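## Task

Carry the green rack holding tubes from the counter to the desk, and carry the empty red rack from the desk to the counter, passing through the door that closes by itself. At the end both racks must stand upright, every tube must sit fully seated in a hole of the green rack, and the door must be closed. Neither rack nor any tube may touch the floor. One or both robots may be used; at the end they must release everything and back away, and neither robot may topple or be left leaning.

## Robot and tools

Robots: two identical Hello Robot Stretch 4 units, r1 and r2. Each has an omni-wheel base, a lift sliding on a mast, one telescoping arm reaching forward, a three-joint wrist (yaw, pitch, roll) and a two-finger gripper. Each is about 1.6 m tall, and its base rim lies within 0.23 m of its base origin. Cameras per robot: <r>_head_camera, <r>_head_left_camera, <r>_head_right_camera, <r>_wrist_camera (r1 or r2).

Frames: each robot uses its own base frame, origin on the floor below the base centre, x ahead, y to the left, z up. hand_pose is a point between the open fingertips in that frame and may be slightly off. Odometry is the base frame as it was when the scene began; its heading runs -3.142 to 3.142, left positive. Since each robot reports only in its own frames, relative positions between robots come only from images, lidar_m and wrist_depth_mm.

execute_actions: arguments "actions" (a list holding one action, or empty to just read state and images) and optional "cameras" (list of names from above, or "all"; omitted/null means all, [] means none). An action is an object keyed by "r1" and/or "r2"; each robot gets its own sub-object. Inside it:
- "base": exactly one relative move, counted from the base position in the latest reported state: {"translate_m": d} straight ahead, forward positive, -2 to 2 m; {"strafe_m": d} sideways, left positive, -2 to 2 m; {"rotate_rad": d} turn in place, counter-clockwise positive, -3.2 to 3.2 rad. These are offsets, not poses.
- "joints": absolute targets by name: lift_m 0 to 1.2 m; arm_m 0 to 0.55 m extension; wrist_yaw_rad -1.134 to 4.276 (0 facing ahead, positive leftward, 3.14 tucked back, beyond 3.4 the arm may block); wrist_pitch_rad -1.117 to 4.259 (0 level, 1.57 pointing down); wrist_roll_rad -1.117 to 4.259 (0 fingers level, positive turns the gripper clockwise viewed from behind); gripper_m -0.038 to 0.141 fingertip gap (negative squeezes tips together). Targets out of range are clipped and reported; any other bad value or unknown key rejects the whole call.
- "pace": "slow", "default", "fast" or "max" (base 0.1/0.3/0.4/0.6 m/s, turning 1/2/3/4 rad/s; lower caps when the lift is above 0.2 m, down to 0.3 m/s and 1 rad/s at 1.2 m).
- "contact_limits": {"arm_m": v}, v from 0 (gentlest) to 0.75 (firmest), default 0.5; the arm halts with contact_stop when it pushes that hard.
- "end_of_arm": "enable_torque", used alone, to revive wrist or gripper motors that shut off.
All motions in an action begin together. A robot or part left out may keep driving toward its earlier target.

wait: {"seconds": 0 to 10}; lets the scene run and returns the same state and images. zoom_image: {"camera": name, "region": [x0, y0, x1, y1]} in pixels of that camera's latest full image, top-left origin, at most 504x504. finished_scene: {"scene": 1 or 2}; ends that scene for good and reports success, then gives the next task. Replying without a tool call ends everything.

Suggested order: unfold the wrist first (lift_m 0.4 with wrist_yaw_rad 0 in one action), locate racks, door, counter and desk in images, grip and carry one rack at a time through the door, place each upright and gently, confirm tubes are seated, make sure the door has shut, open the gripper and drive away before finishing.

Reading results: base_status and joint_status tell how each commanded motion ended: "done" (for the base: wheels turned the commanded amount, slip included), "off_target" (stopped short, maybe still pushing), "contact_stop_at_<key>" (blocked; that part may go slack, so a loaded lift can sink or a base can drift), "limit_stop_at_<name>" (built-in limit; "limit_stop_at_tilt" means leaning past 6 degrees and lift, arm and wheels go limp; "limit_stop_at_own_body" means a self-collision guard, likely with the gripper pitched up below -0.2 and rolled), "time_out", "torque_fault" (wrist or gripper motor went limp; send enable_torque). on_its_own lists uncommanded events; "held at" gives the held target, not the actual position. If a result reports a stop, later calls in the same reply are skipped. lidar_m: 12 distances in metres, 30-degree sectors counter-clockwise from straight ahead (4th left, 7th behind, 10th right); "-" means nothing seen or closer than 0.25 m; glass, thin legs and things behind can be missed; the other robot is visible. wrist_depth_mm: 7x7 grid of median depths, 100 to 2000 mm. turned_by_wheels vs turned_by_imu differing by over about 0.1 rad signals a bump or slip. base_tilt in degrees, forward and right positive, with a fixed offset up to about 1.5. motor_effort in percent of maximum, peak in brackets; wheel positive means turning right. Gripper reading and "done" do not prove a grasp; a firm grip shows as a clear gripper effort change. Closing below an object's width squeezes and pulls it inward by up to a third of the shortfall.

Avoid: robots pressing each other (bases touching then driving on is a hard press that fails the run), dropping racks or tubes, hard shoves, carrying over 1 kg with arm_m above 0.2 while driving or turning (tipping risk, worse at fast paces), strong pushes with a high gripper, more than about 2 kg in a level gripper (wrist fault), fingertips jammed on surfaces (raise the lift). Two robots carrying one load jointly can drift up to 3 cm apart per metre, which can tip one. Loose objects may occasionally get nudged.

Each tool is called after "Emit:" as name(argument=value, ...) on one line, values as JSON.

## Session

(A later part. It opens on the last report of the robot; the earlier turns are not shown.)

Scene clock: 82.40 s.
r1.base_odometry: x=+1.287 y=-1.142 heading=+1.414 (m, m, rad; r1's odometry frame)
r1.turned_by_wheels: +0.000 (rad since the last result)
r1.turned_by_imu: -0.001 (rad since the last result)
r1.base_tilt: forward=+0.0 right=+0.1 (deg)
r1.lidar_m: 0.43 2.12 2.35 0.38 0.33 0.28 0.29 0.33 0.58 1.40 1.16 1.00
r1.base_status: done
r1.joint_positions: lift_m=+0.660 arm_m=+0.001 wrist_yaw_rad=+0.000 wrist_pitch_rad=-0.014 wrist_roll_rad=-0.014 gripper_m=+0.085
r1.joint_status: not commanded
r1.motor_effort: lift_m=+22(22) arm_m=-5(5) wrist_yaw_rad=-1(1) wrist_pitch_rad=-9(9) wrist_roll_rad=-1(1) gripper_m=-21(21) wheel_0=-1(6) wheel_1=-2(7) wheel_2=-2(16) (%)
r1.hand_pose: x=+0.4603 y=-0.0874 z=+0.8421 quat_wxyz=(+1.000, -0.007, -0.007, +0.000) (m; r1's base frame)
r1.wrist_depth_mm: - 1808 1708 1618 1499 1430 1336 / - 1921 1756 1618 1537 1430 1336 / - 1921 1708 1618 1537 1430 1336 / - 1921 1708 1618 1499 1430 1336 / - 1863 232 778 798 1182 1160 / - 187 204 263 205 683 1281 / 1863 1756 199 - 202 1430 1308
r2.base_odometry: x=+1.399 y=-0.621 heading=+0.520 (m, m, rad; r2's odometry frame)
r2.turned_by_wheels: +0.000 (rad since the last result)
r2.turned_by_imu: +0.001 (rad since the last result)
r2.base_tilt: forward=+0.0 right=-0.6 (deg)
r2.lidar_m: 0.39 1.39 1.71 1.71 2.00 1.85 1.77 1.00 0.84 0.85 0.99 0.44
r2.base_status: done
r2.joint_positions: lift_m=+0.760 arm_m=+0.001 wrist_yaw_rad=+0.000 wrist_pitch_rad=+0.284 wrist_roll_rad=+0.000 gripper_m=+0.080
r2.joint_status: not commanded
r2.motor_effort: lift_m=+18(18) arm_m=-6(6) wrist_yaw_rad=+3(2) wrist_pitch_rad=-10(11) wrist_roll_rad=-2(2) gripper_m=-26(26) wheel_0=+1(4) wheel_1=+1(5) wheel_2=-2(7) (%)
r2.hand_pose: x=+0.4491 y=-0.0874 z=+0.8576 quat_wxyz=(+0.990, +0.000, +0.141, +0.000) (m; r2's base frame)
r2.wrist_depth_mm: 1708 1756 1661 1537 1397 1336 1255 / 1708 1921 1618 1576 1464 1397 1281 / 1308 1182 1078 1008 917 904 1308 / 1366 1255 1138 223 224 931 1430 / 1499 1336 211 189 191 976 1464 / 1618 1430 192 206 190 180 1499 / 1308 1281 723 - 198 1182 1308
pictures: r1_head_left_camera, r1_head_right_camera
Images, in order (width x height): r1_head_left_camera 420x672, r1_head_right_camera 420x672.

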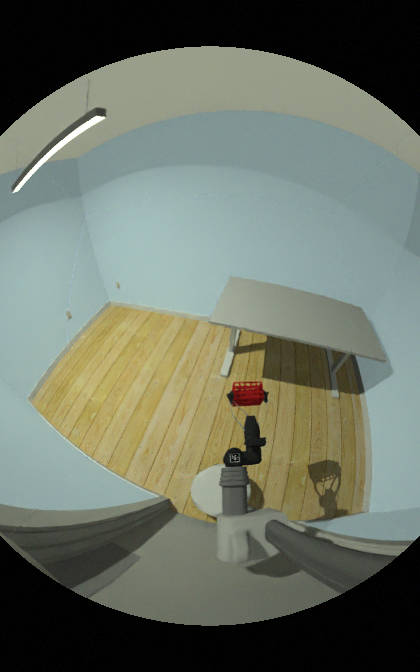

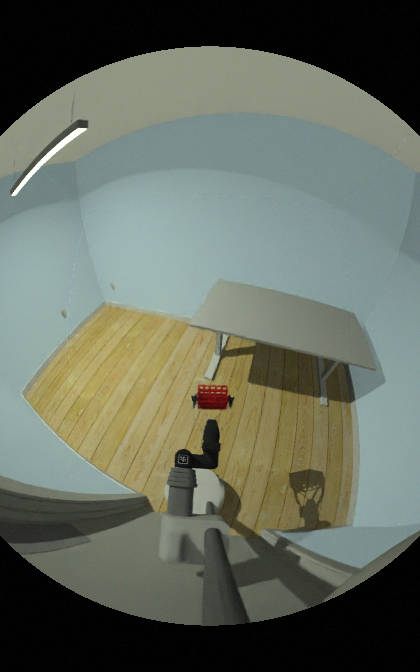

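Emit:
execute_actions(actions=[{"r1":{"base":{"translate_m":-0.15},"pace":"slow"},"r2":{"base":{"rotate_rad":-1.5}}}], cameras=[])

Emit:
execute_actions(actions=[{"r1":{"base":{"translate_m":-0.75}}}], cameras=["r1_head_right_camera","r2_head_right_camera","r2_head_camera"])

Scene clock: 86.70 s.
r1.base_odometry: x=+1.263 y=-1.290 heading=+1.414 (m, m, rad; r1's odometry frame)
r1.turned_by_wheels: +0.000 (rad since the last result)
r1.turned_by_imu: +0.000 (rad since the last result)
r1.base_tilt: forward=+0.0 right=+0.0 (deg)
r1.lidar_m: 0.44 2.27 2.39 0.37 0.26 0.25 - 0.25 0.36 1.36 1.32 1.13
r1.base_status: done
r1.joint_positions: lift_m=+0.660 arm_m=+0.001 wrist_yaw_rad=+0.000 wrist_pitch_rad=-0.014 wrist_roll_rad=-0.014 gripper_m=+0.085
r1.joint_status: not commanded
r1.motor_effort: lift_m=+21(22) arm_m=-5(5) wrist_yaw_rad=-1(1) wrist_pitch_rad=-9(10) wrist_roll_rad=-1(1) gripper_m=-20(22) wheel_0=-4(10) wheel_1=-4(8) wheel_2=+5(14) (%)
r1.hand_pose: x=+0.4603 y=-0.0874 z=+0.8422 quat_wxyz=(+1.000, -0.007, -0.007, +0.000) (m; r1's base frame)
r1.wrist_depth_mm: - - 1863 1808 1618 1537 1464 / - - 1863 1756 1661 1576 1499 / - - 1921 1756 1618 1537 1499 / - - 1921 1756 1618 1537 1430 / - - 232 946 878 1160 1160 / - 187 204 262 205 1537 1430 / 1921 1808 199 - 200 1576 1464
r2.base_odometry: x=+1.399 y=-0.621 heading=-0.980 (m, m, rad; r2's odometry frame)
r2.turned_by_wheels: -1.500 (rad since the last result)
r2.turned_by_imu: -1.473 (rad since the last result)
r2.base_tilt: forward=+0.1 right=-0.6 (deg)
r2.lidar_m: 0.40 1.03 1.15 1.21 1.45 1.69 1.73 2.10 1.86 1.54 0.85 0.45
r2.base_status: done
r2.joint_positions: lift_m=+0.760 arm_m=+0.001 wrist_yaw_rad=+0.000 wrist_pitch_rad=+0.284 wrist_roll_rad=+0.000 gripper_m=+0.080
r2.joint_status: not commanded
r2.motor_effort: lift_m=+19(19) arm_m=-6(6) wrist_yaw_rad=+2(1) wrist_pitch_rad=-10(11) wrist_roll_rad=-2(2) gripper_m=-24(25) wheel_0=+0(6) wheel_1=+1(6) wheel_2=-2(5) (%)
r2.hand_pose: x=+0.4491 y=-0.0875 z=+0.8576 quat_wxyz=(+0.990, +0.000, +0.141, +0.000) (m; r2's base frame)
r2.wrist_depth_mm: 831 732 668 603 559 521 477 / 866 778 707 634 580 530 500 / 917 820 723 640 597 554 521 / 976 854 759 224 224 569 539 / 1025 904 209 204 189 585 559 / 1160 946 191 206 190 181 484 / 1205 1025 559 - 198 654 477
pictures: none
No camera images: the call's "cameras" was empty. Leave "cameras" out to get every camera's image.

Scene clock: 90.67 s.
r1.base_odometry: x=+1.146 y=-2.030 heading=+1.414 (m, m, rad; r1's odometry frame)
r1.turned_by_wheels: +0.000 (rad since the last result)
r1.turned_by_imu: +0.000 (rad since the last result)
r1.base_tilt: forward=+0.1 right=+0.0 (deg)
r1.lidar_m: 0.43 0.77 0.71 0.61 0.64 2.09 0.35 0.25 - 0.25 0.27 0.61
r1.base_status: done
r1.joint_positions: lift_m=+0.660 arm_m=+0.001 wrist_yaw_rad=+0.000 wrist_pitch_rad=-0.014 wrist_roll_rad=-0.014 gripper_m=+0.085
r1.joint_status: not commanded
r1.motor_effort: lift_m=+21(21) arm_m=-4(5) wrist_yaw_rad=-1(2) wrist_pitch_rad=-9(10) wrist_roll_rad=+0(1) gripper_m=-21(21) wheel_0=+0(9) wheel_1=-2(11) wheel_2=+2(21) (%)
r1.hand_pose: x=+0.4602 y=-0.0874 z=+0.8422 quat_wxyz=(+1.000, -0.007, -0.007, +0.000) (m; r1's base frame)
r1.wrist_depth_mm: - - - - - - - / - - - - - - - / - - - - - - - / - - - - - - - / - - 232 1983 1537 - - / - 187 204 262 205 - - / 1863 1863 199 - 201 1921 1808
r2.base_odometry: x=+1.399 y=-0.621 heading=-0.980 (m, m, rad; r2's odometry frame)
r2.turned_by_wheels: +0.000 (rad since the last result)
r2.turned_by_imu: +0.001 (rad since the last result)
r2.base_tilt: forward=+0.1 right=-0.6 (deg)
r2.lidar_m: 0.41 1.03 1.19 1.21 1.45 1.71 1.73 2.10 0.86 0.60 0.64 0.43
r2.base_status: not commanded
r2.joint_positions: lift_m=+0.760 arm_m=+0.001 wrist_yaw_rad=+0.000 wrist_pitch_rad=+0.284 wrist_roll_rad=+0.000 gripper_m=+0.080
r2.joint_status: not commanded
r2.motor_effort: lift_m=+19(19) arm_m=-6(6) wrist_yaw_rad=+3(3) wrist_pitch_rad=-11(11) wrist_roll_rad=-2(2) gripper_m=-26(26) wheel_0=+0(0) wheel_1=+1(1) wheel_2=-2(2) (%)
r2.hand_pose: x=+0.4491 y=-0.0875 z=+0.8576 quat_wxyz=(+0.990, +0.000, +0.141, +0.000) (m; r2's base frame)
r2.wrist_depth_mm: 831 741 668 609 559 525 484 / 878 768 699 634 585 535 496 / 917 809 732 634 591 554 525 / 976 854 750 226 224 580 - / 1042 917 211 204 186 585 - / 1118 946 192 205 190 181 1708 / 1205 991 564 - 198 647 1336
pictures: r1_head_right_camera, r2_head_camera, r2_head_right_camera
Images, in order (width x height): r1_head_right_camera 420x672, r2_head_camera 420x560, r2_head_right_camera 420x672.

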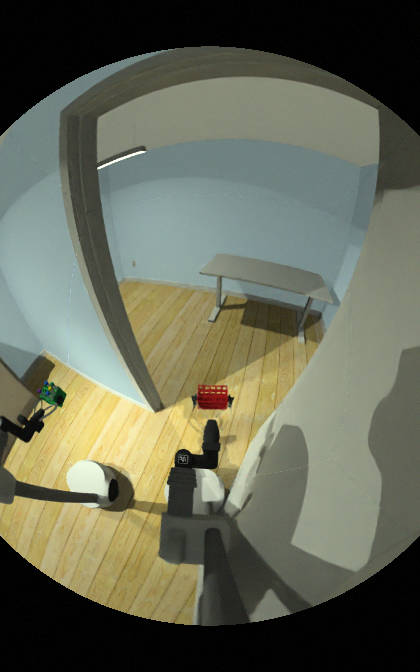

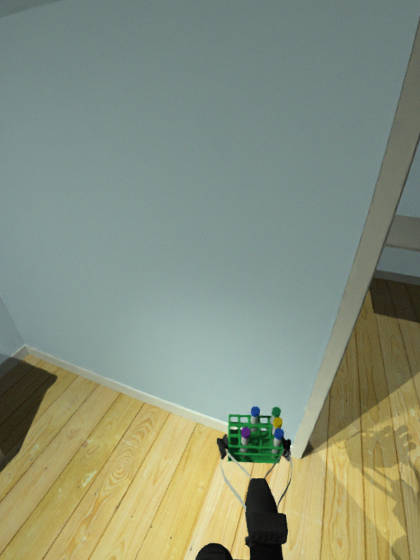

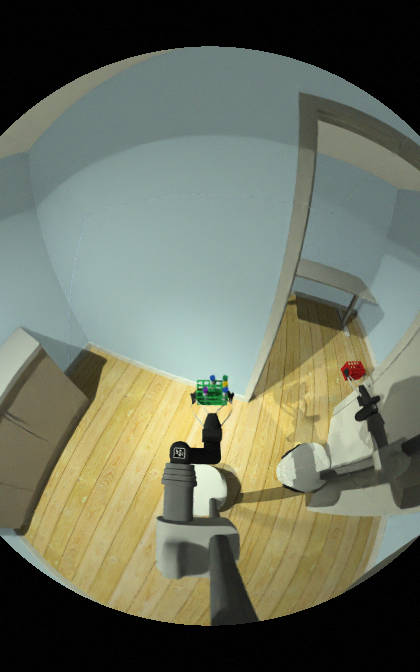

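Emit:
execute_actions(actions=[{"r1":{"base":{"translate_m":-0.26}},"r2":{"base":{"rotate_rad":-0.88}}}], cameras=["r1_head_right_camera","r2_head_right_camera","r2_head_camera"])

Scene clock: 98.97 s.
r1.base_odometry: x=+1.105 y=-2.287 heading=+1.414 (m, m, rad; r1's odometry frame)
r1.turned_by_wheels: +0.000 (rad since the last result)
r1.turned_by_imu: +0.000 (rad since the last result)
r1.base_tilt: forward=+0.1 right=-0.1 (deg)
r1.lidar_m: 0.46 0.48 0.47 0.61 2.10 1.84 1.84 1.28 1.25 0.25 0.25 0.45
r1.base_status: done
r1.joint_positions: lift_m=+0.660 arm_m=+0.001 wrist_yaw_rad=+0.000 wrist_pitch_rad=-0.014 wrist_roll_rad=-0.014 gripper_m=+0.085
r1.joint_status: not commanded
r1.motor_effort: lift_m=+21(20) arm_m=-4(4) wrist_yaw_rad=-1(0) wrist_pitch_rad=-9(9) wrist_roll_rad=-1(1) gripper_m=-21(21) wheel_0=+0(6) wheel_1=-3(9) wheel_2=+2(11) (%)
r1.hand_pose: x=+0.4602 y=-0.0874 z=+0.8422 quat_wxyz=(+1.000, -0.007, -0.007, +0.000) (m; r1's base frame)
r1.wrist_depth_mm: 707 - - - - - - / 707 - - - - - - / 707 - - - - - - / 699 - - - - - - / 707 - 234 1921 1921 - 1618 / 715 187 204 263 205 1921 - / 699 1808 199 - 202 1863 1138
r2.base_odometry: x=+1.399 y=-0.621 heading=-1.860 (m, m, rad; r2's odometry frame)
r2.turned_by_wheels: -0.880 (rad since the last result)
r2.turned_by_imu: -0.863 (rad since the last result)
r2.base_tilt: forward=+0.1 right=-0.5 (deg)
r2.lidar_m: 0.42 0.84 0.89 1.19 1.18 1.25 1.68 1.73 1.80 1.96 0.60 0.42
r2.base_status: done
r2.joint_positions: lift_m=+0.760 arm_m=+0.001 wrist_yaw_rad=+0.000 wrist_pitch_rad=+0.284 wrist_roll_rad=+0.000 gripper_m=+0.080
r2.joint_status: not commanded
r2.motor_effort: lift_m=+19(19) arm_m=-6(6) wrist_yaw_rad=+3(1) wrist_pitch_rad=-10(11) wrist_roll_rad=-2(2) gripper_m=-24(25) wheel_0=-1(4) wheel_1=+0(5) wheel_2=-1(9) (%)
r2.hand_pose: x=+0.4491 y=-0.0875 z=+0.8576 quat_wxyz=(+0.990, +0.000, +0.141, +0.000) (m; r2's base frame)
r2.wrist_depth_mm: 530 - - - - 891 732 / 559 - - - - 891 741 / 569 - - - - 878 759 / 597 - - 227 224 597 715 / 621 - 210 204 191 917 778 / 640 676 191 204 190 180 778 / 661 1205 723 - 198 991 788
pictures: r1_head_right_camera, r2_head_camera, r2_head_right_camera
Images, in order (width x height): r1_head_right_camera 420x672, r2_head_camera 420x560, r2_head_right_camera 420x672.

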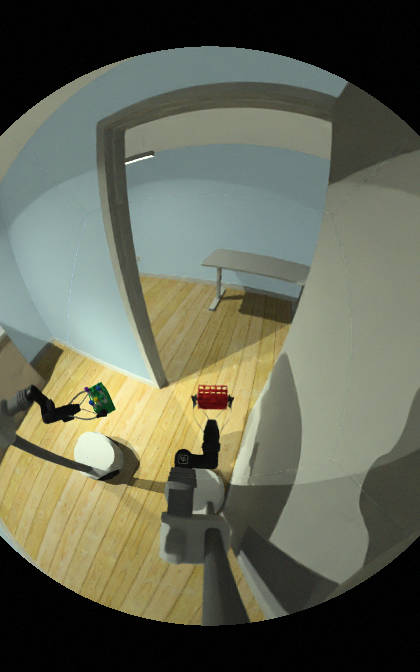

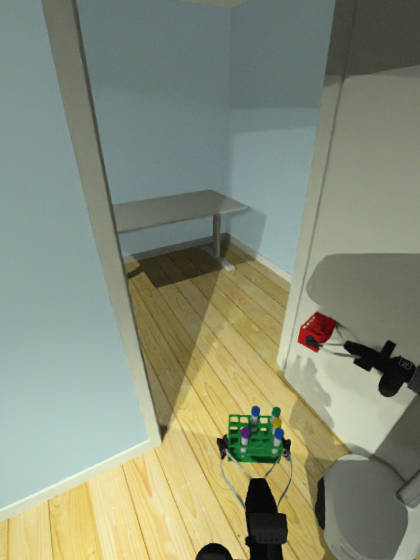

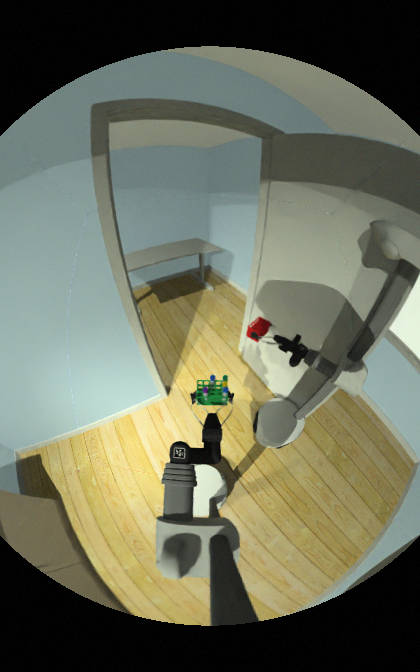

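Emit:
execute_actions(actions=[{"r1":{"joints":{"wrist_yaw_rad":-0.25}},"r2":{"base":{"translate_m":0.45}}}], cameras=["r2_head_right_camera","r2_head_camera"])

Scene clock: 106.93 s.
r1.base_odometry: x=+1.105 y=-2.287 heading=+1.414 (m, m, rad; r1's odometry frame)
r1.turned_by_wheels: +0.000 (rad since the last result)
r1.turned_by_imu: +0.001 (rad since the last result)
r1.base_tilt: forward=+0.1 right=+0.0 (deg)
r1.lidar_m: 0.56 0.44 0.45 2.05 2.12 1.85 1.84 1.27 1.24 0.25 0.25 0.44
r1.base_status: not commanded
r1.joint_positions: lift_m=+0.660 arm_m=+0.001 wrist_yaw_rad=-0.250 wrist_pitch_rad=-0.014 wrist_roll_rad=-0.014 gripper_m=+0.085
r1.joint_status: all done
r1.motor_effort: lift_m=+21(21) arm_m=-4(4) wrist_yaw_rad=-2(6) wrist_pitch_rad=-9(10) wrist_roll_rad=-1(1) gripper_m=-21(21) wheel_0=+0(1) wheel_1=-3(3) wheel_2=+2(2) (%)
r1.hand_pose: x=+0.4297 y=-0.1560 z=+0.8422 quat_wxyz=(+0.992, -0.008, -0.006, -0.125) (m; r1's base frame)
r1.wrist_depth_mm: - - - - - 389 276 / - - - - - 389 270 / - - - - - 389 271 / 362 - - - - 387 270 / 355 - 233 1921 1983 384 268 / - 187 204 262 205 309 266 / 1808 1808 200 - 201 375 270
r2.base_odometry: x=+1.270 y=-1.052 heading=-1.860 (m, m, rad; r2's odometry frame)
r2.turned_by_wheels: +0.000 (rad since the last result)
r2.turned_by_imu: +0.002 (rad since the last result)
r2.base_tilt: forward=+0.1 right=-0.6 (deg)
r2.lidar_m: 0.40 0.45 0.46 0.64 1.44 1.49 2.02 2.10 2.18 0.43 0.48 0.43
r2.base_status: done
r2.joint_positions: lift_m=+0.760 arm_m=+0.001 wrist_yaw_rad=+0.000 wrist_pitch_rad=+0.284 wrist_roll_rad=+0.000 gripper_m=+0.080
r2.joint_status: not commanded
r2.motor_effort: lift_m=+19(19) arm_m=-5(6) wrist_yaw_rad=+1(3) wrist_pitch_rad=-11(11) wrist_roll_rad=-2(2) gripper_m=-23(25) wheel_0=+1(4) wheel_1=+1(5) wheel_2=+1(7) (%)
r2.hand_pose: x=+0.4491 y=-0.0874 z=+0.8576 quat_wxyz=(+0.990, +0.000, +0.141, +0.000) (m; r2's base frame)
r2.wrist_depth_mm: 1921 - - - - 1499 549 / 1983 - - - - 1576 539 / 1863 - - 1863 - 723 554 / - - - 228 224 707 569 / - - 211 203 188 699 569 / 1618 1464 192 205 191 180 580 / 1255 1308 707 - 198 768 574
pictures: r2_head_camera, r2_head_right_camera
Images, in order (width x height): r2_head_camera 420x560, r2_head_right_camera 420x672.

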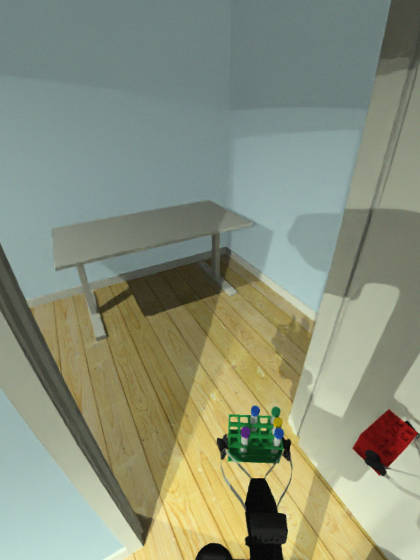

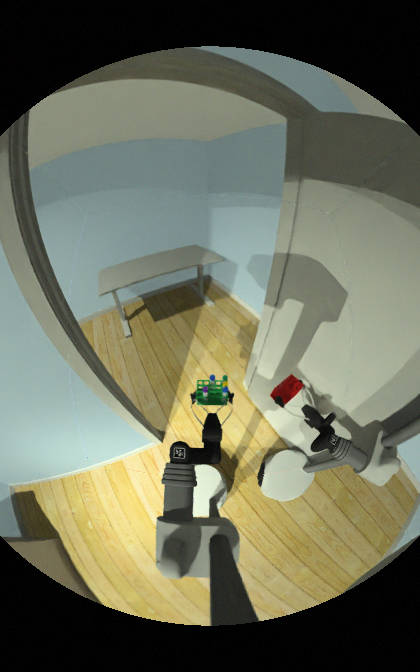

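Emit:
execute_actions(actions=[{"r2":{"base":{"strafe_m":-0.06}}}], cameras=[])

Emit:
execute_actions(actions=[{"r2":{"base":{"translate_m":0.42}}}], cameras=["r2_head_right_camera"])

Emit:
execute_actions(actions=[{"r2":{"base":{"rotate_rad":0.54}}}], cameras=["r2_head_right_camera","r2_head_camera"])

Scene clock: 112.47 s.
r1.base_odometry: x=+1.105 y=-2.287 heading=+1.414 (m, m, rad; r1's odometry frame)
r1.turned_by_wheels: +0.000 (rad since the last result)
r1.turned_by_imu: +0.001 (rad since the last result)
r1.base_tilt: forward=+0.1 right=+0.0 (deg)
r1.lidar_m: 0.51 0.39 0.38 2.04 2.13 1.84 1.85 1.30 1.26 0.25 0.26 0.43
r1.base_status: not commanded
r1.joint_positions: lift_m=+0.660 arm_m=+0.001 wrist_yaw_rad=-0.250 wrist_pitch_rad=-0.014 wrist_roll_rad=-0.014 gripper_m=+0.085
r1.joint_status: not commanded
r1.motor_effort: lift_m=+21(21) arm_m=-4(4) wrist_yaw_rad=-2(1) wrist_pitch_rad=-9(8) wrist_roll_rad=-1(1) gripper_m=-22(21) wheel_0=-1(1) wheel_1=-3(3) wheel_2=+2(2) (%)
r1.hand_pose: x=+0.4297 y=-0.1560 z=+0.8422 quat_wxyz=(+0.992, -0.008, -0.006, -0.125) (m; r1's base frame)
r1.wrist_depth_mm: - - - - - 387 274 / - - - - - 387 270 / - - - - - 392 270 / 315 368 - - - 389 271 / 315 - 232 1863 1983 387 267 / - 187 204 262 204 307 266 / 1808 1921 200 - 201 375 271
r2.base_odometry: x=+1.213 y=-1.035 heading=-1.860 (m, m, rad; r2's odometry frame)
r2.turned_by_wheels: +0.000 (rad since the last result)
r2.turned_by_imu: +0.002 (rad since the last result)
r2.base_tilt: forward=+0.1 right=-0.6 (deg)
r2.lidar_m: 0.42 0.51 0.50 0.72 1.46 1.54 2.10 2.08 0.58 0.38 0.41 0.42
r2.base_status: done
r2.joint_positions: lift_m=+0.760 arm_m=+0.001 wrist_yaw_rad=+0.000 wrist_pitch_rad=+0.284 wrist_roll_rad=+0.000 gripper_m=+0.080
r2.joint_status: not commanded
r2.motor_effort: lift_m=+19(19) arm_m=-6(6) wrist_yaw_rad=+2(3) wrist_pitch_rad=-11(11) wrist_roll_rad=-2(2) gripper_m=-26(24) wheel_0=+0(7) wheel_1=+2(7) wheel_2=+1(1) (%)
r2.hand_pose: x=+0.4491 y=-0.0875 z=+0.8576 quat_wxyz=(+0.990, +0.000, +0.141, +0.000) (m; r2's base frame)
r2.wrist_depth_mm: 1921 - - - 1921 640 488 / 1983 - - - - 634 492 / 1983 - - 1921 - 640 500 / - - - 228 225 603 512 / - - 210 204 191 615 521 / 1576 1499 192 206 190 180 521 / 1281 1308 715 - 198 654 525
pictures: none
No camera images: the call's "cameras" was empty. Leave "cameras" out to get every camera's image.

Scene clock: 115.33 s.
r1.base_odometry: x=+1.105 y=-2.287 heading=+1.414 (m, m, rad; r1's odometry frame)
r1.turned_by_wheels: +0.000 (rad since the last result)
r1.turned_by_imu: +0.000 (rad since the last result)
r1.base_tilt: forward=+0.1 right=+0.0 (deg)
r1.lidar_m: 0.47 0.48 1.62 2.04 2.12 1.84 1.84 1.27 1.27 0.25 0.25 0.42
r1.base_status: not commanded
r1.joint_positions: lift_m=+0.660 arm_m=+0.001 wrist_yaw_rad=-0.250 wrist_pitch_rad=-0.014 wrist_roll_rad=-0.014 gripper_m=+0.085
r1.joint_status: not commanded
r1.motor_effort: lift_m=+21(20) arm_m=-4(4) wrist_yaw_rad=-1(1) wrist_pitch_rad=-9(9) wrist_roll_rad=+0(1) gripper_m=-21(21) wheel_0=-1(1) wheel_1=-3(3) wheel_2=+2(2) (%)
r1.hand_pose: x=+0.4297 y=-0.1560 z=+0.8422 quat_wxyz=(+0.992, -0.008, -0.006, -0.125) (m; r1's base frame)
r1.wrist_depth_mm: - - - - - 387 276 / 404 535 - - - 392 270 / - 512 - - - 389 270 / - - 574 707 - 389 270 / - - 233 768 1983 384 268 / - 187 204 262 204 310 266 / 1808 1921 199 - 201 377 270
r2.base_odometry: x=+1.093 y=-1.438 heading=-1.860 (m, m, rad; r2's odometry frame)
r2.turned_by_wheels: +0.000 (rad since the last result)
r2.turned_by_imu: +0.000 (rad since the last result)
r2.base_tilt: forward=+0.1 right=-0.5 (deg)
r2.lidar_m: 0.41 1.46 1.53 0.34 0.55 1.77 2.40 0.57 0.47 0.29 0.49 0.42
r2.base_status: done
r2.joint_positions: lift_m=+0.760 arm_m=+0.001 wrist_yaw_rad=+0.000 wrist_pitch_rad=+0.284 wrist_roll_rad=+0.000 gripper_m=+0.080
r2.joint_status: not commanded
r2.motor_effort: lift_m=+19(19) arm_m=-6(6) wrist_yaw_rad=+2(2) wrist_pitch_rad=-11(10) wrist_roll_rad=-2(2) gripper_m=-22(27) wheel_0=+0(5) wheel_1=+0(4) wheel_2=+0(8) (%)
r2.hand_pose: x=+0.4491 y=-0.0874 z=+0.8576 quat_wxyz=(+0.990, +0.000, +0.141, +0.000) (m; r2's base frame)
r2.wrist_depth_mm: 1661 1808 1983 - 1618 1255 1042 / 1708 1863 - - 1661 1281 1078 / 1576 1576 - 1756 1618 1308 1098 / 1756 - - 225 224 1308 1078 / 1921 - 209 204 191 1336 1118 / 1576 1499 191 205 190 179 1160 / 1308 1281 715 - 198 1308 375
pictures: r2_head_right_camera
Images, in order (width x height): r2_head_right_camera 420x672.

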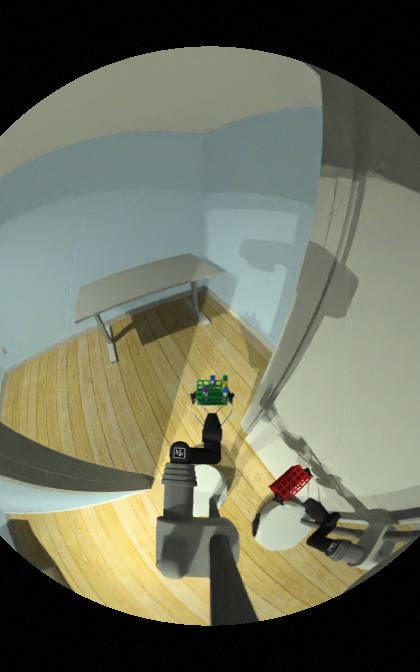

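Scene clock: 116.67 s.
r1.base_odometry: x=+1.105 y=-2.287 heading=+1.414 (m, m, rad; r1's odometry frame)
r1.turned_by_wheels: +0.000 (rad since the last result)
r1.turned_by_imu: +0.000 (rad since the last result)
r1.base_tilt: forward=+0.1 right=+0.0 (deg)
r1.lidar_m: 0.48 0.49 1.60 2.05 2.12 1.83 1.84 1.28 1.26 0.25 0.25 0.44
r1.base_status: not commanded
r1.joint_positions: lift_m=+0.660 arm_m=+0.001 wrist_yaw_rad=-0.250 wrist_pitch_rad=-0.014 wrist_roll_rad=-0.014 gripper_m=+0.085
r1.joint_status: not commanded
r1.motor_effort: lift_m=+20(21) arm_m=-4(4) wrist_yaw_rad=-1(1) wrist_pitch_rad=-9(8) wrist_roll_rad=-1(1) gripper_m=-20(21) wheel_0=-1(0) wheel_1=-3(3) wheel_2=+2(2) (%)
r1.hand_pose: x=+0.4297 y=-0.1560 z=+0.8422 quat_wxyz=(+0.992, -0.008, -0.006, -0.125) (m; r1's base frame)
r1.wrist_depth_mm: 272 - - - - 389 276 / 286 - - - - 392 270 / 309 609 - - - 387 270 / 312 - - - - 387 270 / 314 - 233 1921 1983 387 268 / 314 187 204 262 206 309 265 / 310 1808 199 - 201 375 271
r2.base_odometry: x=+1.093 y=-1.438 heading=-1.320 (m, m, rad; r2's odometry frame)
r2.turned_by_wheels: +0.540 (rad since the last result)
r2.turned_by_imu: +0.531 (rad since the last result)
r2.base_tilt: forward=+0.1 right=-0.6 (deg)
r2.lidar_m: 0.38 2.37 0.35 0.60 1.78 2.40 0.59 0.44 0.30 0.50 0.53 0.40
r2.base_status: done
r2.joint_positions: lift_m=+0.760 arm_m=+0.001 wrist_yaw_rad=+0.000 wrist_pitch_rad=+0.284 wrist_roll_rad=+0.000 gripper_m=+0.080
r2.joint_status: not commanded
r2.motor_effort: lift_m=+19(19) arm_m=-6(5) wrist_yaw_rad=+2(1) wrist_pitch_rad=-11(11) wrist_roll_rad=-2(2) gripper_m=-23(26) wheel_0=+1(3) wheel_1=+1(5) wheel_2=+0(5) (%)
r2.hand_pose: x=+0.4491 y=-0.0874 z=+0.8576 quat_wxyz=(+0.990, +0.000, +0.141, +0.000) (m; r2's base frame)
r2.wrist_depth_mm: 1983 1983 1863 1808 1921 1863 1756 / - - 1921 - 1983 1863 1863 / - - - 1808 1756 1983 1808 / - - - 229 226 - 1921 / - - 210 204 187 - 1863 / 1576 1464 193 204 190 180 1708 / 1281 1281 715 - 197 1366 1336
pictures: r2_head_camera, r2_head_right_camera
Images, in order (width x height): r2_head_camera 420x560, r2_head_right_camera 420x672.

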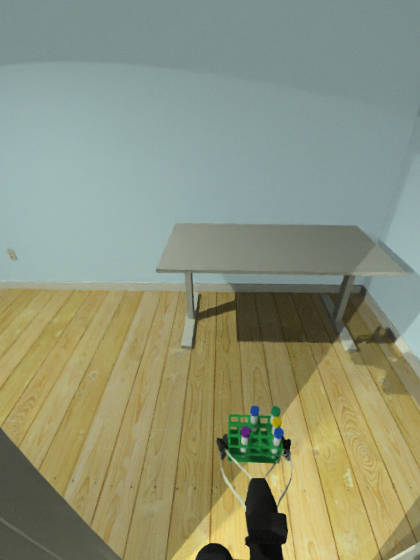

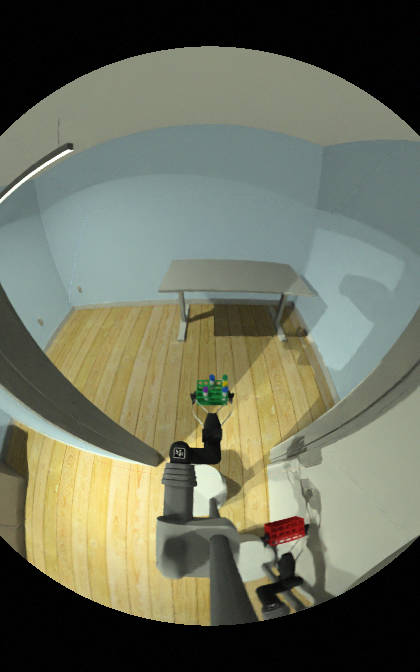

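Emit:
execute_actions(actions=[{"r2":{"base":{"translate_m":0.5},"pace":"fast"},"r1":{"joints":{"lift_m":0.85}}}], cameras=[])

Emit:
execute_actions(actions=[{"r2":{"base":{"translate_m":0.55},"pace":"fast"},"r1":{"base":{"rotate_rad":1.255},"joints":{"wrist_yaw_rad":0}}}], cameras=["r2_head_camera","r1_head_right_camera","r1_head_camera"])

Scene clock: 125.43 s.
r1.base_odometry: x=+1.105 y=-2.287 heading=+1.414 (m, m, rad; r1's odometry frame)
r1.turned_by_wheels: +0.000 (rad since the last result)
r1.turned_by_imu: +0.001 (rad since the last result)
r1.base_tilt: forward=+0.0 right=+0.0 (deg)
r1.lidar_m: 0.94 1.01 1.62 2.05 2.11 1.84 1.84 1.28 1.27 0.25 0.25 0.43
r1.base_status: not commanded
r1.joint_positions: lift_m=+0.850 arm_m=+0.001 wrist_yaw_rad=-0.250 wrist_pitch_rad=-0.014 wrist_roll_rad=-0.014 gripper_m=+0.085
r1.joint_status: all done
r1.motor_effort: lift_m=+22(26) arm_m=-4(4) wrist_yaw_rad=-2(3) wrist_pitch_rad=-9(9) wrist_roll_rad=-1(1) gripper_m=-22(22) wheel_0=+0(1) wheel_1=-3(3) wheel_2=+2(2) (%)
r1.hand_pose: x=+0.4296 y=-0.1560 z=+1.0321 quat_wxyz=(+0.992, -0.008, -0.006, -0.125) (m; r1's base frame)
r1.wrist_depth_mm: - - 917 - - 389 276 / - - - - - 389 270 / - - - - - 392 270 / - 707 - - - 387 271 / - - 232 1921 - 387 267 / - 186 204 263 204 310 266 / - - 200 - 202 375 270
r2.base_odometry: x=+1.217 y=-1.922 heading=-1.320 (m, m, rad; r2's odometry frame)
r2.turned_by_wheels: +0.000 (rad since the last result)
r2.turned_by_imu: +0.002 (rad since the last result)
r2.base_tilt: forward=+0.1 right=-0.6 (deg)
r2.lidar_m: 0.42 1.01 2.44 0.81 0.36 3.07 0.93 0.67 0.59 0.78 1.42 0.44
r2.base_status: done
r2.joint_positions: lift_m=+0.760 arm_m=+0.001 wrist_yaw_rad=+0.000 wrist_pitch_rad=+0.284 wrist_roll_rad=+0.000 gripper_m=+0.080
r2.joint_status: not commanded
r2.motor_effort: lift_m=+19(19) arm_m=-6(6) wrist_yaw_rad=+1(3) wrist_pitch_rad=-10(11) wrist_roll_rad=-2(2) gripper_m=-23(25) wheel_0=+0(6) wheel_1=+0(5) wheel_2=+1(8) (%)
r2.hand_pose: x=+0.4491 y=-0.0874 z=+0.8576 quat_wxyz=(+0.990, +0.000, +0.141, +0.000) (m; r2's base frame)
r2.wrist_depth_mm: 1430 1464 1464 1430 1397 1336 1366 / 1576 1537 1499 1537 1464 1464 1430 / 1618 1576 1537 1537 1537 1464 1499 / 1708 1618 917 224 225 891 931 / 1756 1756 210 189 187 1661 1661 / 1618 1499 192 205 191 180 1576 / 1281 1308 691 - 198 1336 1308
pictures: none
No camera images: the call's "cameras" was empty. Leave "cameras" out to get every camera's image.

Scene clock: 128.20 s.
r1.base_odometry: x=+1.105 y=-2.287 heading=+2.668 (m, m, rad; r1's odometry frame)
r1.turned_by_wheels: +1.254 (rad since the last result)
r1.turned_by_imu: +1.279 (rad since the last result)
r1.base_tilt: forward=+0.1 right=-0.1 (deg)
r1.lidar_m: 0.45 2.10 1.92 1.82 1.65 0.25 1.08 0.25 0.28 0.75 1.02 1.07
r1.base_status: done
r1.joint_positions: lift_m=+0.850 arm_m=+0.001 wrist_yaw_rad=+0.000 wrist_pitch_rad=-0.014 wrist_roll_rad=-0.014 gripper_m=+0.085
r1.joint_status: all done
r1.motor_effort: lift_m=+21(22) arm_m=-4(4) wrist_yaw_rad=+0(6) wrist_pitch_rad=-9(9) wrist_roll_rad=-1(1) gripper_m=-21(21) wheel_0=-2(7) wheel_1=-5(11) wheel_2=+0(9) (%)
r1.hand_pose: x=+0.4602 y=-0.0873 z=+1.0321 quat_wxyz=(+1.000, -0.007, -0.007, +0.000) (m; r1's base frame)
r1.wrist_depth_mm: - - - - - 1255 891 / - - - - - 1255 891 / - - - - - 1229 904 / - - - - - 1255 904 / 1708 1756 232 1863 1661 1255 891 / 1708 187 204 263 205 1025 891 / 1708 1808 200 - 202 1229 891
r2.base_odometry: x=+1.354 y=-2.455 heading=-1.320 (m, m, rad; r2's odometry frame)
r2.turned_by_wheels: +0.000 (rad since the last result)
r2.turned_by_imu: +0.001 (rad since the last result)
r2.base_tilt: forward=+0.1 right=-0.6 (deg)
r2.lidar_m: 0.41 0.48 1.76 2.32 1.07 0.80 1.46 0.92 1.06 1.34 0.66 0.43
r2.base_status: done
r2.joint_positions: lift_m=+0.760 arm_m=+0.001 wrist_yaw_rad=+0.000 wrist_pitch_rad=+0.284 wrist_roll_rad=+0.000 gripper_m=+0.080
r2.joint_status: not commanded
r2.motor_effort: lift_m=+19(19) arm_m=-5(6) wrist_yaw_rad=+2(2) wrist_pitch_rad=-10(11) wrist_roll_rad=-2(2) gripper_m=-26(23) wheel_0=+0(4) wheel_1=+0(6) wheel_2=+1(9) (%)
r2.hand_pose: x=+0.4491 y=-0.0874 z=+0.8576 quat_wxyz=(+0.990, +0.000, +0.141, +0.000) (m; r2's base frame)
r2.wrist_depth_mm: 960 946 960 946 931 931 891 / 991 960 991 991 976 960 946 / 1060 1025 1042 1008 991 991 976 / 1078 842 866 224 225 917 917 / 554 559 209 193 187 591 603 / 410 384 191 204 189 181 439 / 336 334 266 - 198 347 347
pictures: r1_head_camera, r1_head_right_camera, r2_head_camera
Images, in order (width x height): r1_head_camera 420x560, r1_head_right_camera 420x672, r2_head_camera 420x560.

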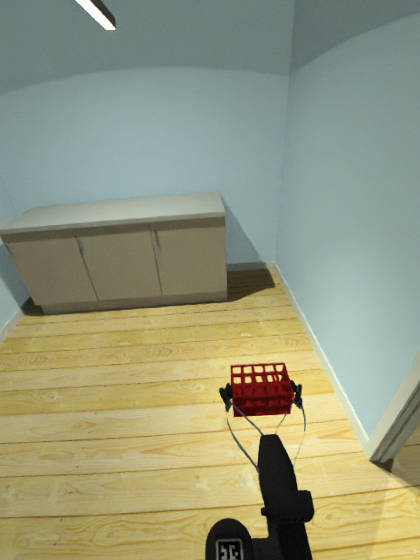

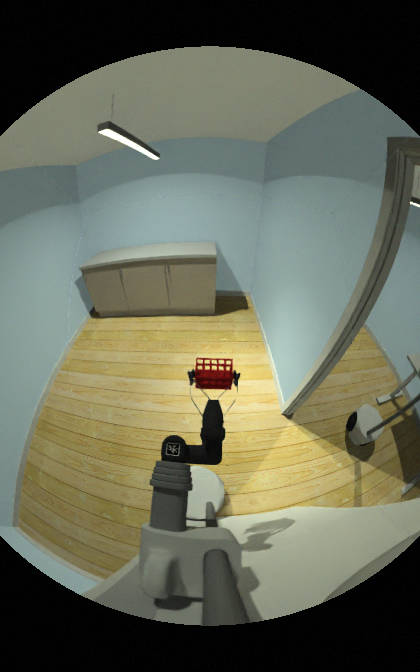

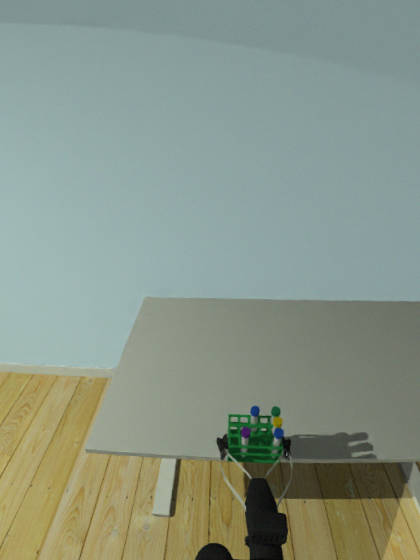

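Emit:
execute_actions(actions=[{"r2":{"joints":{"arm_m":0.2,"lift_m":0.72}},"r1":{"base":{"rotate_rad":0.3}}}], cameras=[])

Emit:
execute_actions(actions=[{"r2":{"joints":{"lift_m":0.672},"pace":"slow"},"r1":{"base":{"translate_m":1.5},"pace":"fast"}}], cameras=["r2_head_camera","r1_head_right_camera","r1_head_camera"])

Scene clock: 133.53 s.
r1.base_odometry: x=+1.105 y=-2.287 heading=+2.968 (m, m, rad; r1's odometry frame)
r1.turned_by_wheels: +0.300 (rad since the last result)
r1.turned_by_imu: +0.306 (rad since the last result)
r1.base_tilt: forward=+0.1 right=+0.0 (deg)
r1.lidar_m: 0.42 2.13 1.83 1.83 0.26 0.25 0.25 0.25 0.44 1.47 1.01 1.57
r1.base_status: done
r1.joint_positions: lift_m=+0.850 arm_m=+0.001 wrist_yaw_rad=+0.000 wrist_pitch_rad=-0.014 wrist_roll_rad=-0.014 gripper_m=+0.085
r1.joint_status: not commanded
r1.motor_effort: lift_m=+21(22) arm_m=-4(4) wrist_yaw_rad=-1(1) wrist_pitch_rad=-9(9) wrist_roll_rad=-1(0) gripper_m=-21(21) wheel_0=-2(8) wheel_1=-4(10) wheel_2=+0(9) (%)
r1.hand_pose: x=+0.4602 y=-0.0874 z=+1.0321 quat_wxyz=(+1.000, -0.007, -0.007, +0.000) (m; r1's base frame)
r1.wrist_depth_mm: 1863 - - - - - 1661 / 1863 - - - - - 1661 / 1983 - - - - - 1708 / 1921 - - - - - 1618 / 1921 - 233 1808 1708 - 1661 / 1921 187 204 263 205 - 1708 / 1921 - 199 - 201 - 1618
r2.base_odometry: x=+1.354 y=-2.455 heading=-1.320 (m, m, rad; r2's odometry frame)
r2.turned_by_wheels: +0.000 (rad since the last result)
r2.turned_by_imu: +0.001 (rad since the last result)
r2.base_tilt: forward=+0.1 right=-0.6 (deg)
r2.lidar_m: 0.45 0.46 1.75 2.33 1.07 0.82 1.46 0.92 1.03 1.36 0.64 0.46
r2.base_status: not commanded
r2.joint_positions: lift_m=+0.720 arm_m=+0.199 wrist_yaw_rad=+0.000 wrist_pitch_rad=+0.284 wrist_roll_rad=+0.000 gripper_m=+0.080
r2.joint_status: all done
r2.motor_effort: lift_m=+18(18) arm_m=+6(5) wrist_yaw_rad=+2(1) wrist_pitch_rad=-10(11) wrist_roll_rad=-2(2) gripper_m=-24(27) wheel_0=+0(0) wheel_1=-1(1) wheel_2=+1(1) (%)
r2.hand_pose: x=+0.6469 y=-0.0874 z=+0.8177 quat_wxyz=(+0.990, +0.000, +0.141, +0.000) (m; r2's base frame)
r2.wrist_depth_mm: 778 768 759 768 750 741 741 / 798 798 778 778 778 759 759 / 854 842 831 809 798 809 798 / 866 699 723 229 224 759 768 / 459 469 210 203 191 488 504 / 345 320 192 205 191 180 368 / 282 279 242 - 198 290 287
pictures: none
No camera images: the call's "cameras" was empty. Leave "cameras" out to get every camera's image.

Scene clock: 138.77 s.
r1.base_odometry: x=-0.372 y=-2.028 heading=+2.968 (m, m, rad; r1's odometry frame)
r1.turned_by_wheels: +0.000 (rad since the last result)
r1.turned_by_imu: +0.002 (rad since the last result)
r1.base_tilt: forward=+0.1 right=+0.0 (deg)
r1.lidar_m: 0.43 0.65 1.19 1.45 1.67 2.52 2.43 1.34 1.15 1.17 0.68 0.59
r1.base_status: done
r1.joint_positions: lift_m=+0.850 arm_m=+0.001 wrist_yaw_rad=+0.000 wrist_pitch_rad=-0.014 wrist_roll_rad=-0.014 gripper_m=+0.085
r1.joint_status: not commanded
r1.motor_effort: lift_m=+22(22) arm_m=-4(4) wrist_yaw_rad=-1(1) wrist_pitch_rad=-9(9) wrist_roll_rad=-1(1) gripper_m=-21(22) wheel_0=+1(8) wheel_1=+3(9) wheel_2=+0(13) (%)
r1.hand_pose: x=+0.4602 y=-0.0874 z=+1.0321 quat_wxyz=(+1.000, -0.007, -0.007, +0.000) (m; r1's base frame)
r1.wrist_depth_mm: 1229 1138 1060 1008 946 891 842 / 1229 1160 1078 991 931 878 842 / 1205 1138 1042 976 946 878 842 / 1229 1160 1042 991 931 891 854 / 1008 1042 233 798 809 891 831 / 517 186 204 262 205 500 554 / 436 399 199 - 200 364 375
r2.base_odometry: x=+1.354 y=-2.455 heading=-1.320 (m, m, rad; r2's odometry frame)
r2.turned_by_wheels: +0.000 (rad since the last result)
r2.turned_by_imu: +0.001 (rad since the last result)
r2.base_tilt: forward=+0.1 right=-0.6 (deg)
r2.lidar_m: 0.42 0.45 1.76 2.31 1.05 0.80 0.79 0.83 1.03 1.35 0.66 0.48
r2.base_status: not commanded
r2.joint_positions: lift_m=+0.672 arm_m=+0.199 wrist_yaw_rad=+0.000 wrist_pitch_rad=+0.284 wrist_roll_rad=+0.000 gripper_m=+0.080
r2.joint_status: all done
r2.motor_effort: lift_m=+18(18) arm_m=+6(6) wrist_yaw_rad=+1(2) wrist_pitch_rad=-10(10) wrist_roll_rad=-2(2) gripper_m=-24(24) wheel_0=+0(0) wheel_1=-1(0) wheel_2=+1(1) (%)
r2.hand_pose: x=+0.6469 y=-0.0874 z=+0.7697 quat_wxyz=(+0.990, +0.000, +0.141, +0.000) (m; r2's base frame)
r2.wrist_depth_mm: 768 768 759 759 741 750 741 / 798 809 798 778 788 768 759 / 831 820 820 809 798 798 798 / 525 539 549 224 224 585 591 / 355 364 210 189 187 382 384 / 266 249 192 205 191 180 282 / 218 216 211 - 198 224 224
pictures: r1_head_camera, r1_head_right_camera, r2_head_camera
Images, in order (width x height): r1_head_camera 420x560, r1_head_right_camera 420x672, r2_head_camera 420x560.

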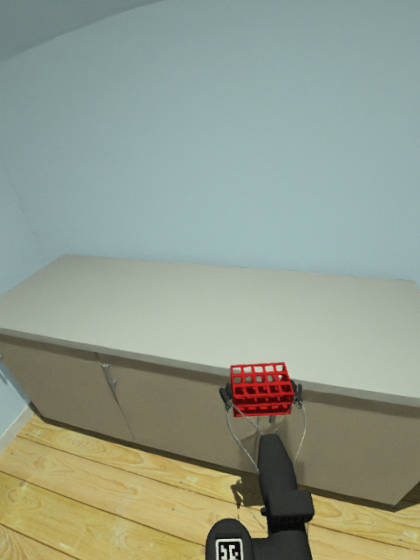

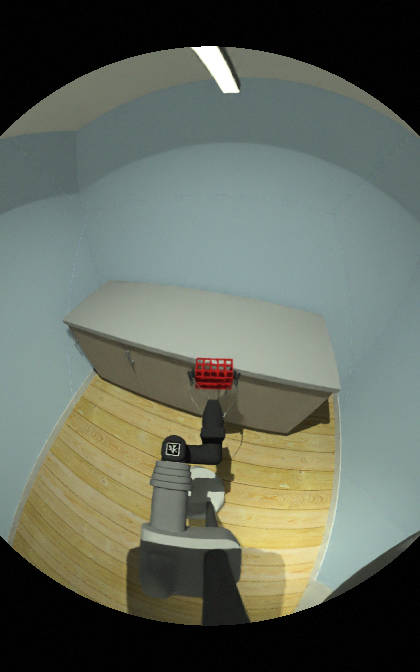

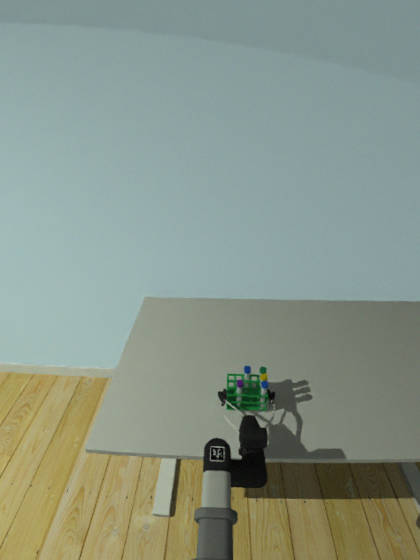

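Emit:
execute_actions(actions=[])

Scene clock: 145.67 s.
r1.base_odometry: x=-0.372 y=-2.028 heading=+2.968 (m, m, rad; r1's odometry frame)
r1.turned_by_wheels: +0.000 (rad since the last result)
r1.turned_by_imu: +0.000 (rad since the last result)
r1.base_tilt: forward=+0.1 right=+0.0 (deg)
r1.lidar_m: 0.42 0.67 1.19 1.43 1.68 2.53 2.42 1.35 1.16 1.16 0.69 0.57
r1.base_status: done
r1.joint_positions: lift_m=+0.850 arm_m=+0.001 wrist_yaw_rad=+0.000 wrist_pitch_rad=-0.014 wrist_roll_rad=-0.014 gripper_m=+0.085
r1.joint_status: not commanded
r1.motor_effort: lift_m=+22(22) arm_m=-4(4) wrist_yaw_rad=-1(1) wrist_pitch_rad=-9(9) wrist_roll_rad=+0(1) gripper_m=-21(22) wheel_0=+1(8) wheel_1=+3(9) wheel_2=+0(13) (%)
r1.hand_pose: x=+0.4602 y=-0.0874 z=+1.0321 quat_wxyz=(+1.000, -0.007, -0.007, +0.000) (m; r1's base frame)
r1.wrist_depth_mm: 1229 1160 1060 1008 946 878 854 / 1205 1138 1060 991 931 891 842 / 1205 1138 1078 991 946 878 854 / 1205 1118 1060 991 946 878 854 / 1025 1060 233 798 809 891 831 / 521 187 203 262 205 504 549 / 436 397 199 - 201 366 373
r2.base_odometry: x=+1.354 y=-2.455 heading=-1.320 (m, m, rad; r2's odometry frame)
r2.turned_by_wheels: +0.000 (rad since the last result)
r2.turned_by_imu: +0.001 (rad since the last result)
r2.base_tilt: forward=+0.0 right=-0.6 (deg)
r2.lidar_m: 0.43 0.46 1.74 2.32 1.08 0.76 0.81 0.85 1.05 1.36 0.64 0.46
r2.base_status: not commanded
r2.joint_positions: lift_m=+0.672 arm_m=+0.199 wrist_yaw_rad=+0.000 wrist_pitch_rad=+0.284 wrist_roll_rad=+0.000 gripper_m=+0.080
r2.joint_status: all done
r2.motor_effort: lift_m=+18(18) arm_m=+6(6) wrist_yaw_rad=+1(2) wrist_pitch_rad=-11(10) wrist_roll_rad=-2(2) gripper_m=-24(24) wheel_0=+0(0) wheel_1=+0(0) wheel_2=+1(1) (%)
r2.hand_pose: x=+0.6469 y=-0.0874 z=+0.7697 quat_wxyz=(+0.990, +0.000, +0.141, +0.000) (m; r2's base frame)
r2.wrist_depth_mm: 778 768 759 759 759 741 741 / 809 798 798 788 778 768 768 / 842 831 831 809 798 809 798 / 530 544 554 224 224 591 591 / 359 362 209 190 186 379 384 / 267 249 191 204 190 181 283 / 216 216 211 - 198 224 224
pictures: r1_head_camera, r1_head_left_camera, r1_head_right_camera, r1_wrist_camera, r2_head_camera, r2_head_left_camera, r2_head_right_camera, r2_wrist_camera
camera_calibration (this result's frames):
r1_wrist_camera: T_world_to_cam=[[-0.00975385, -0.999215, 0.0383867, -0.133195], [0.0245081, -0.0386159, -0.998954, 1.07231], [0.999652, -0.00880285, 0.0248655, -0.260961], [0, 0, 0, 1]] pos_world=[0.233291, -0.0939795, 1.08279]
r2_wrist_camera: T_world_to_cam=[[0.0410794, -0.999153, 0.00242517, -0.104901], [-0.294628, -0.0144326, -0.955503, 0.976776], [0.954729, 0.038537, -0.294971, -0.158043], [0, 0, 0, 1]] pos_world=[0.442983, -0.0846238, 0.886949]
Images, in order (width x height): r1_head_camera 420x560, r1_head_left_camera 420x672, r1_head_right_camera 420x672, r1_wrist_camera 616x392, r2_head_camera 420x560, r2_head_left_camera 420x672, r2_head_right_camera 420x672, r2_wrist_camera 616x392.

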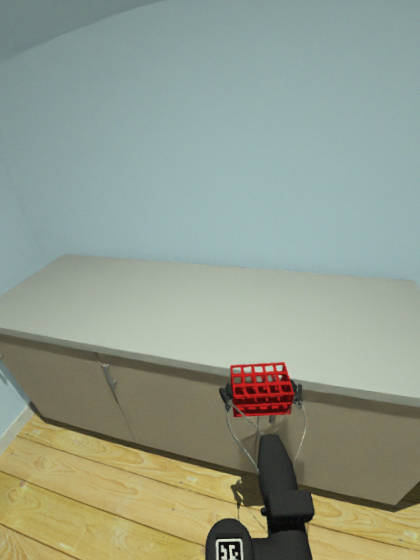

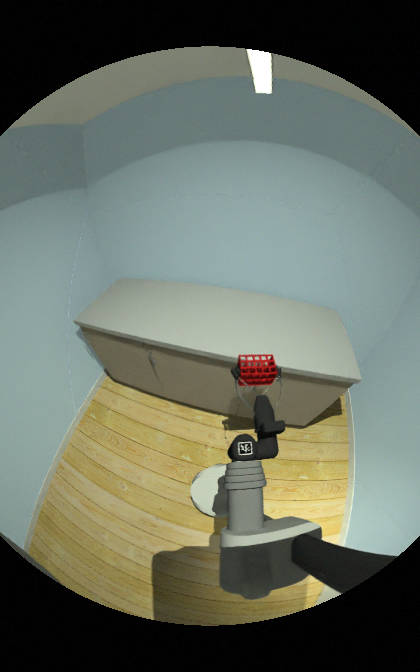

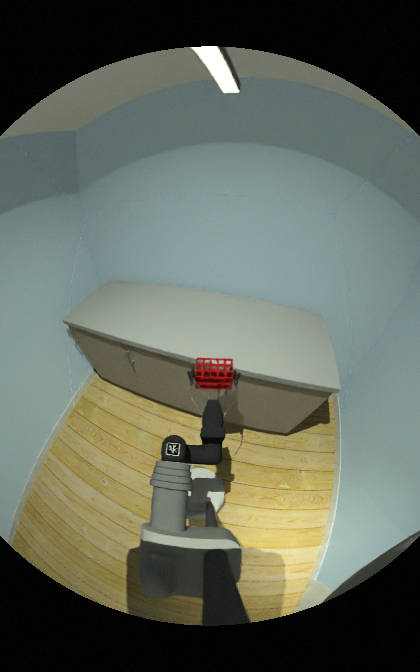

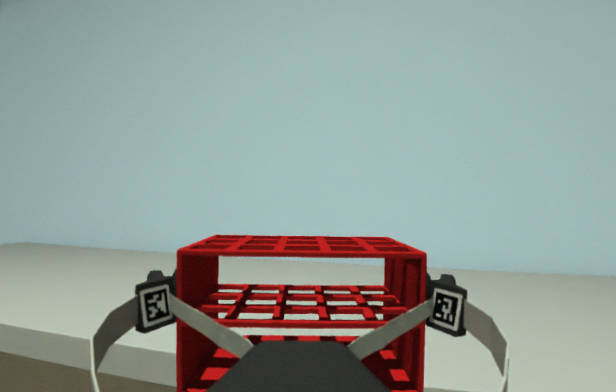

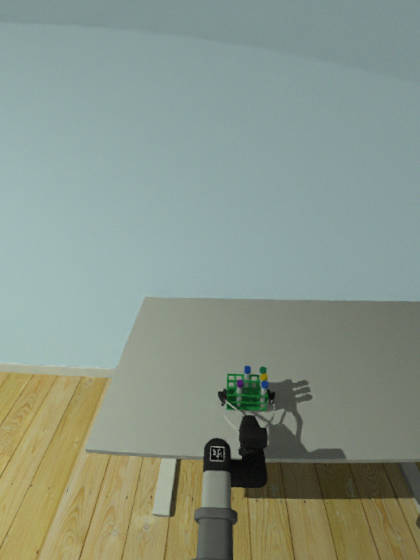

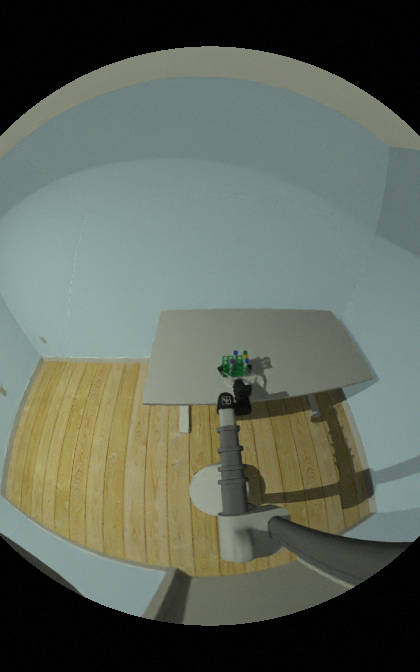

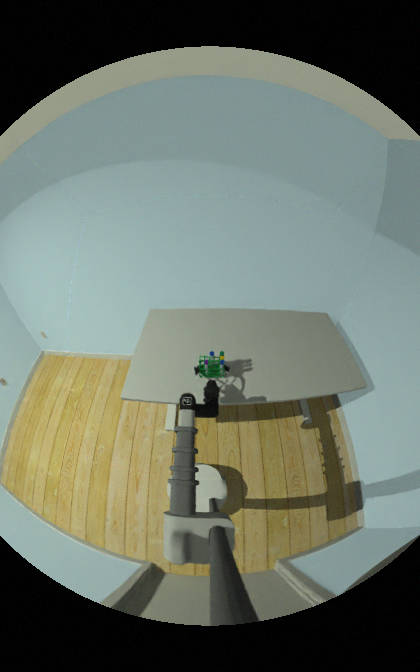

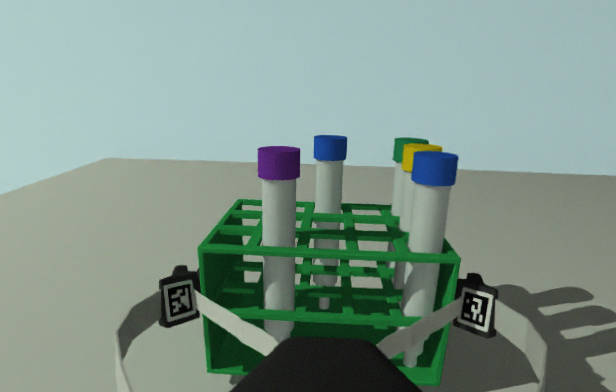

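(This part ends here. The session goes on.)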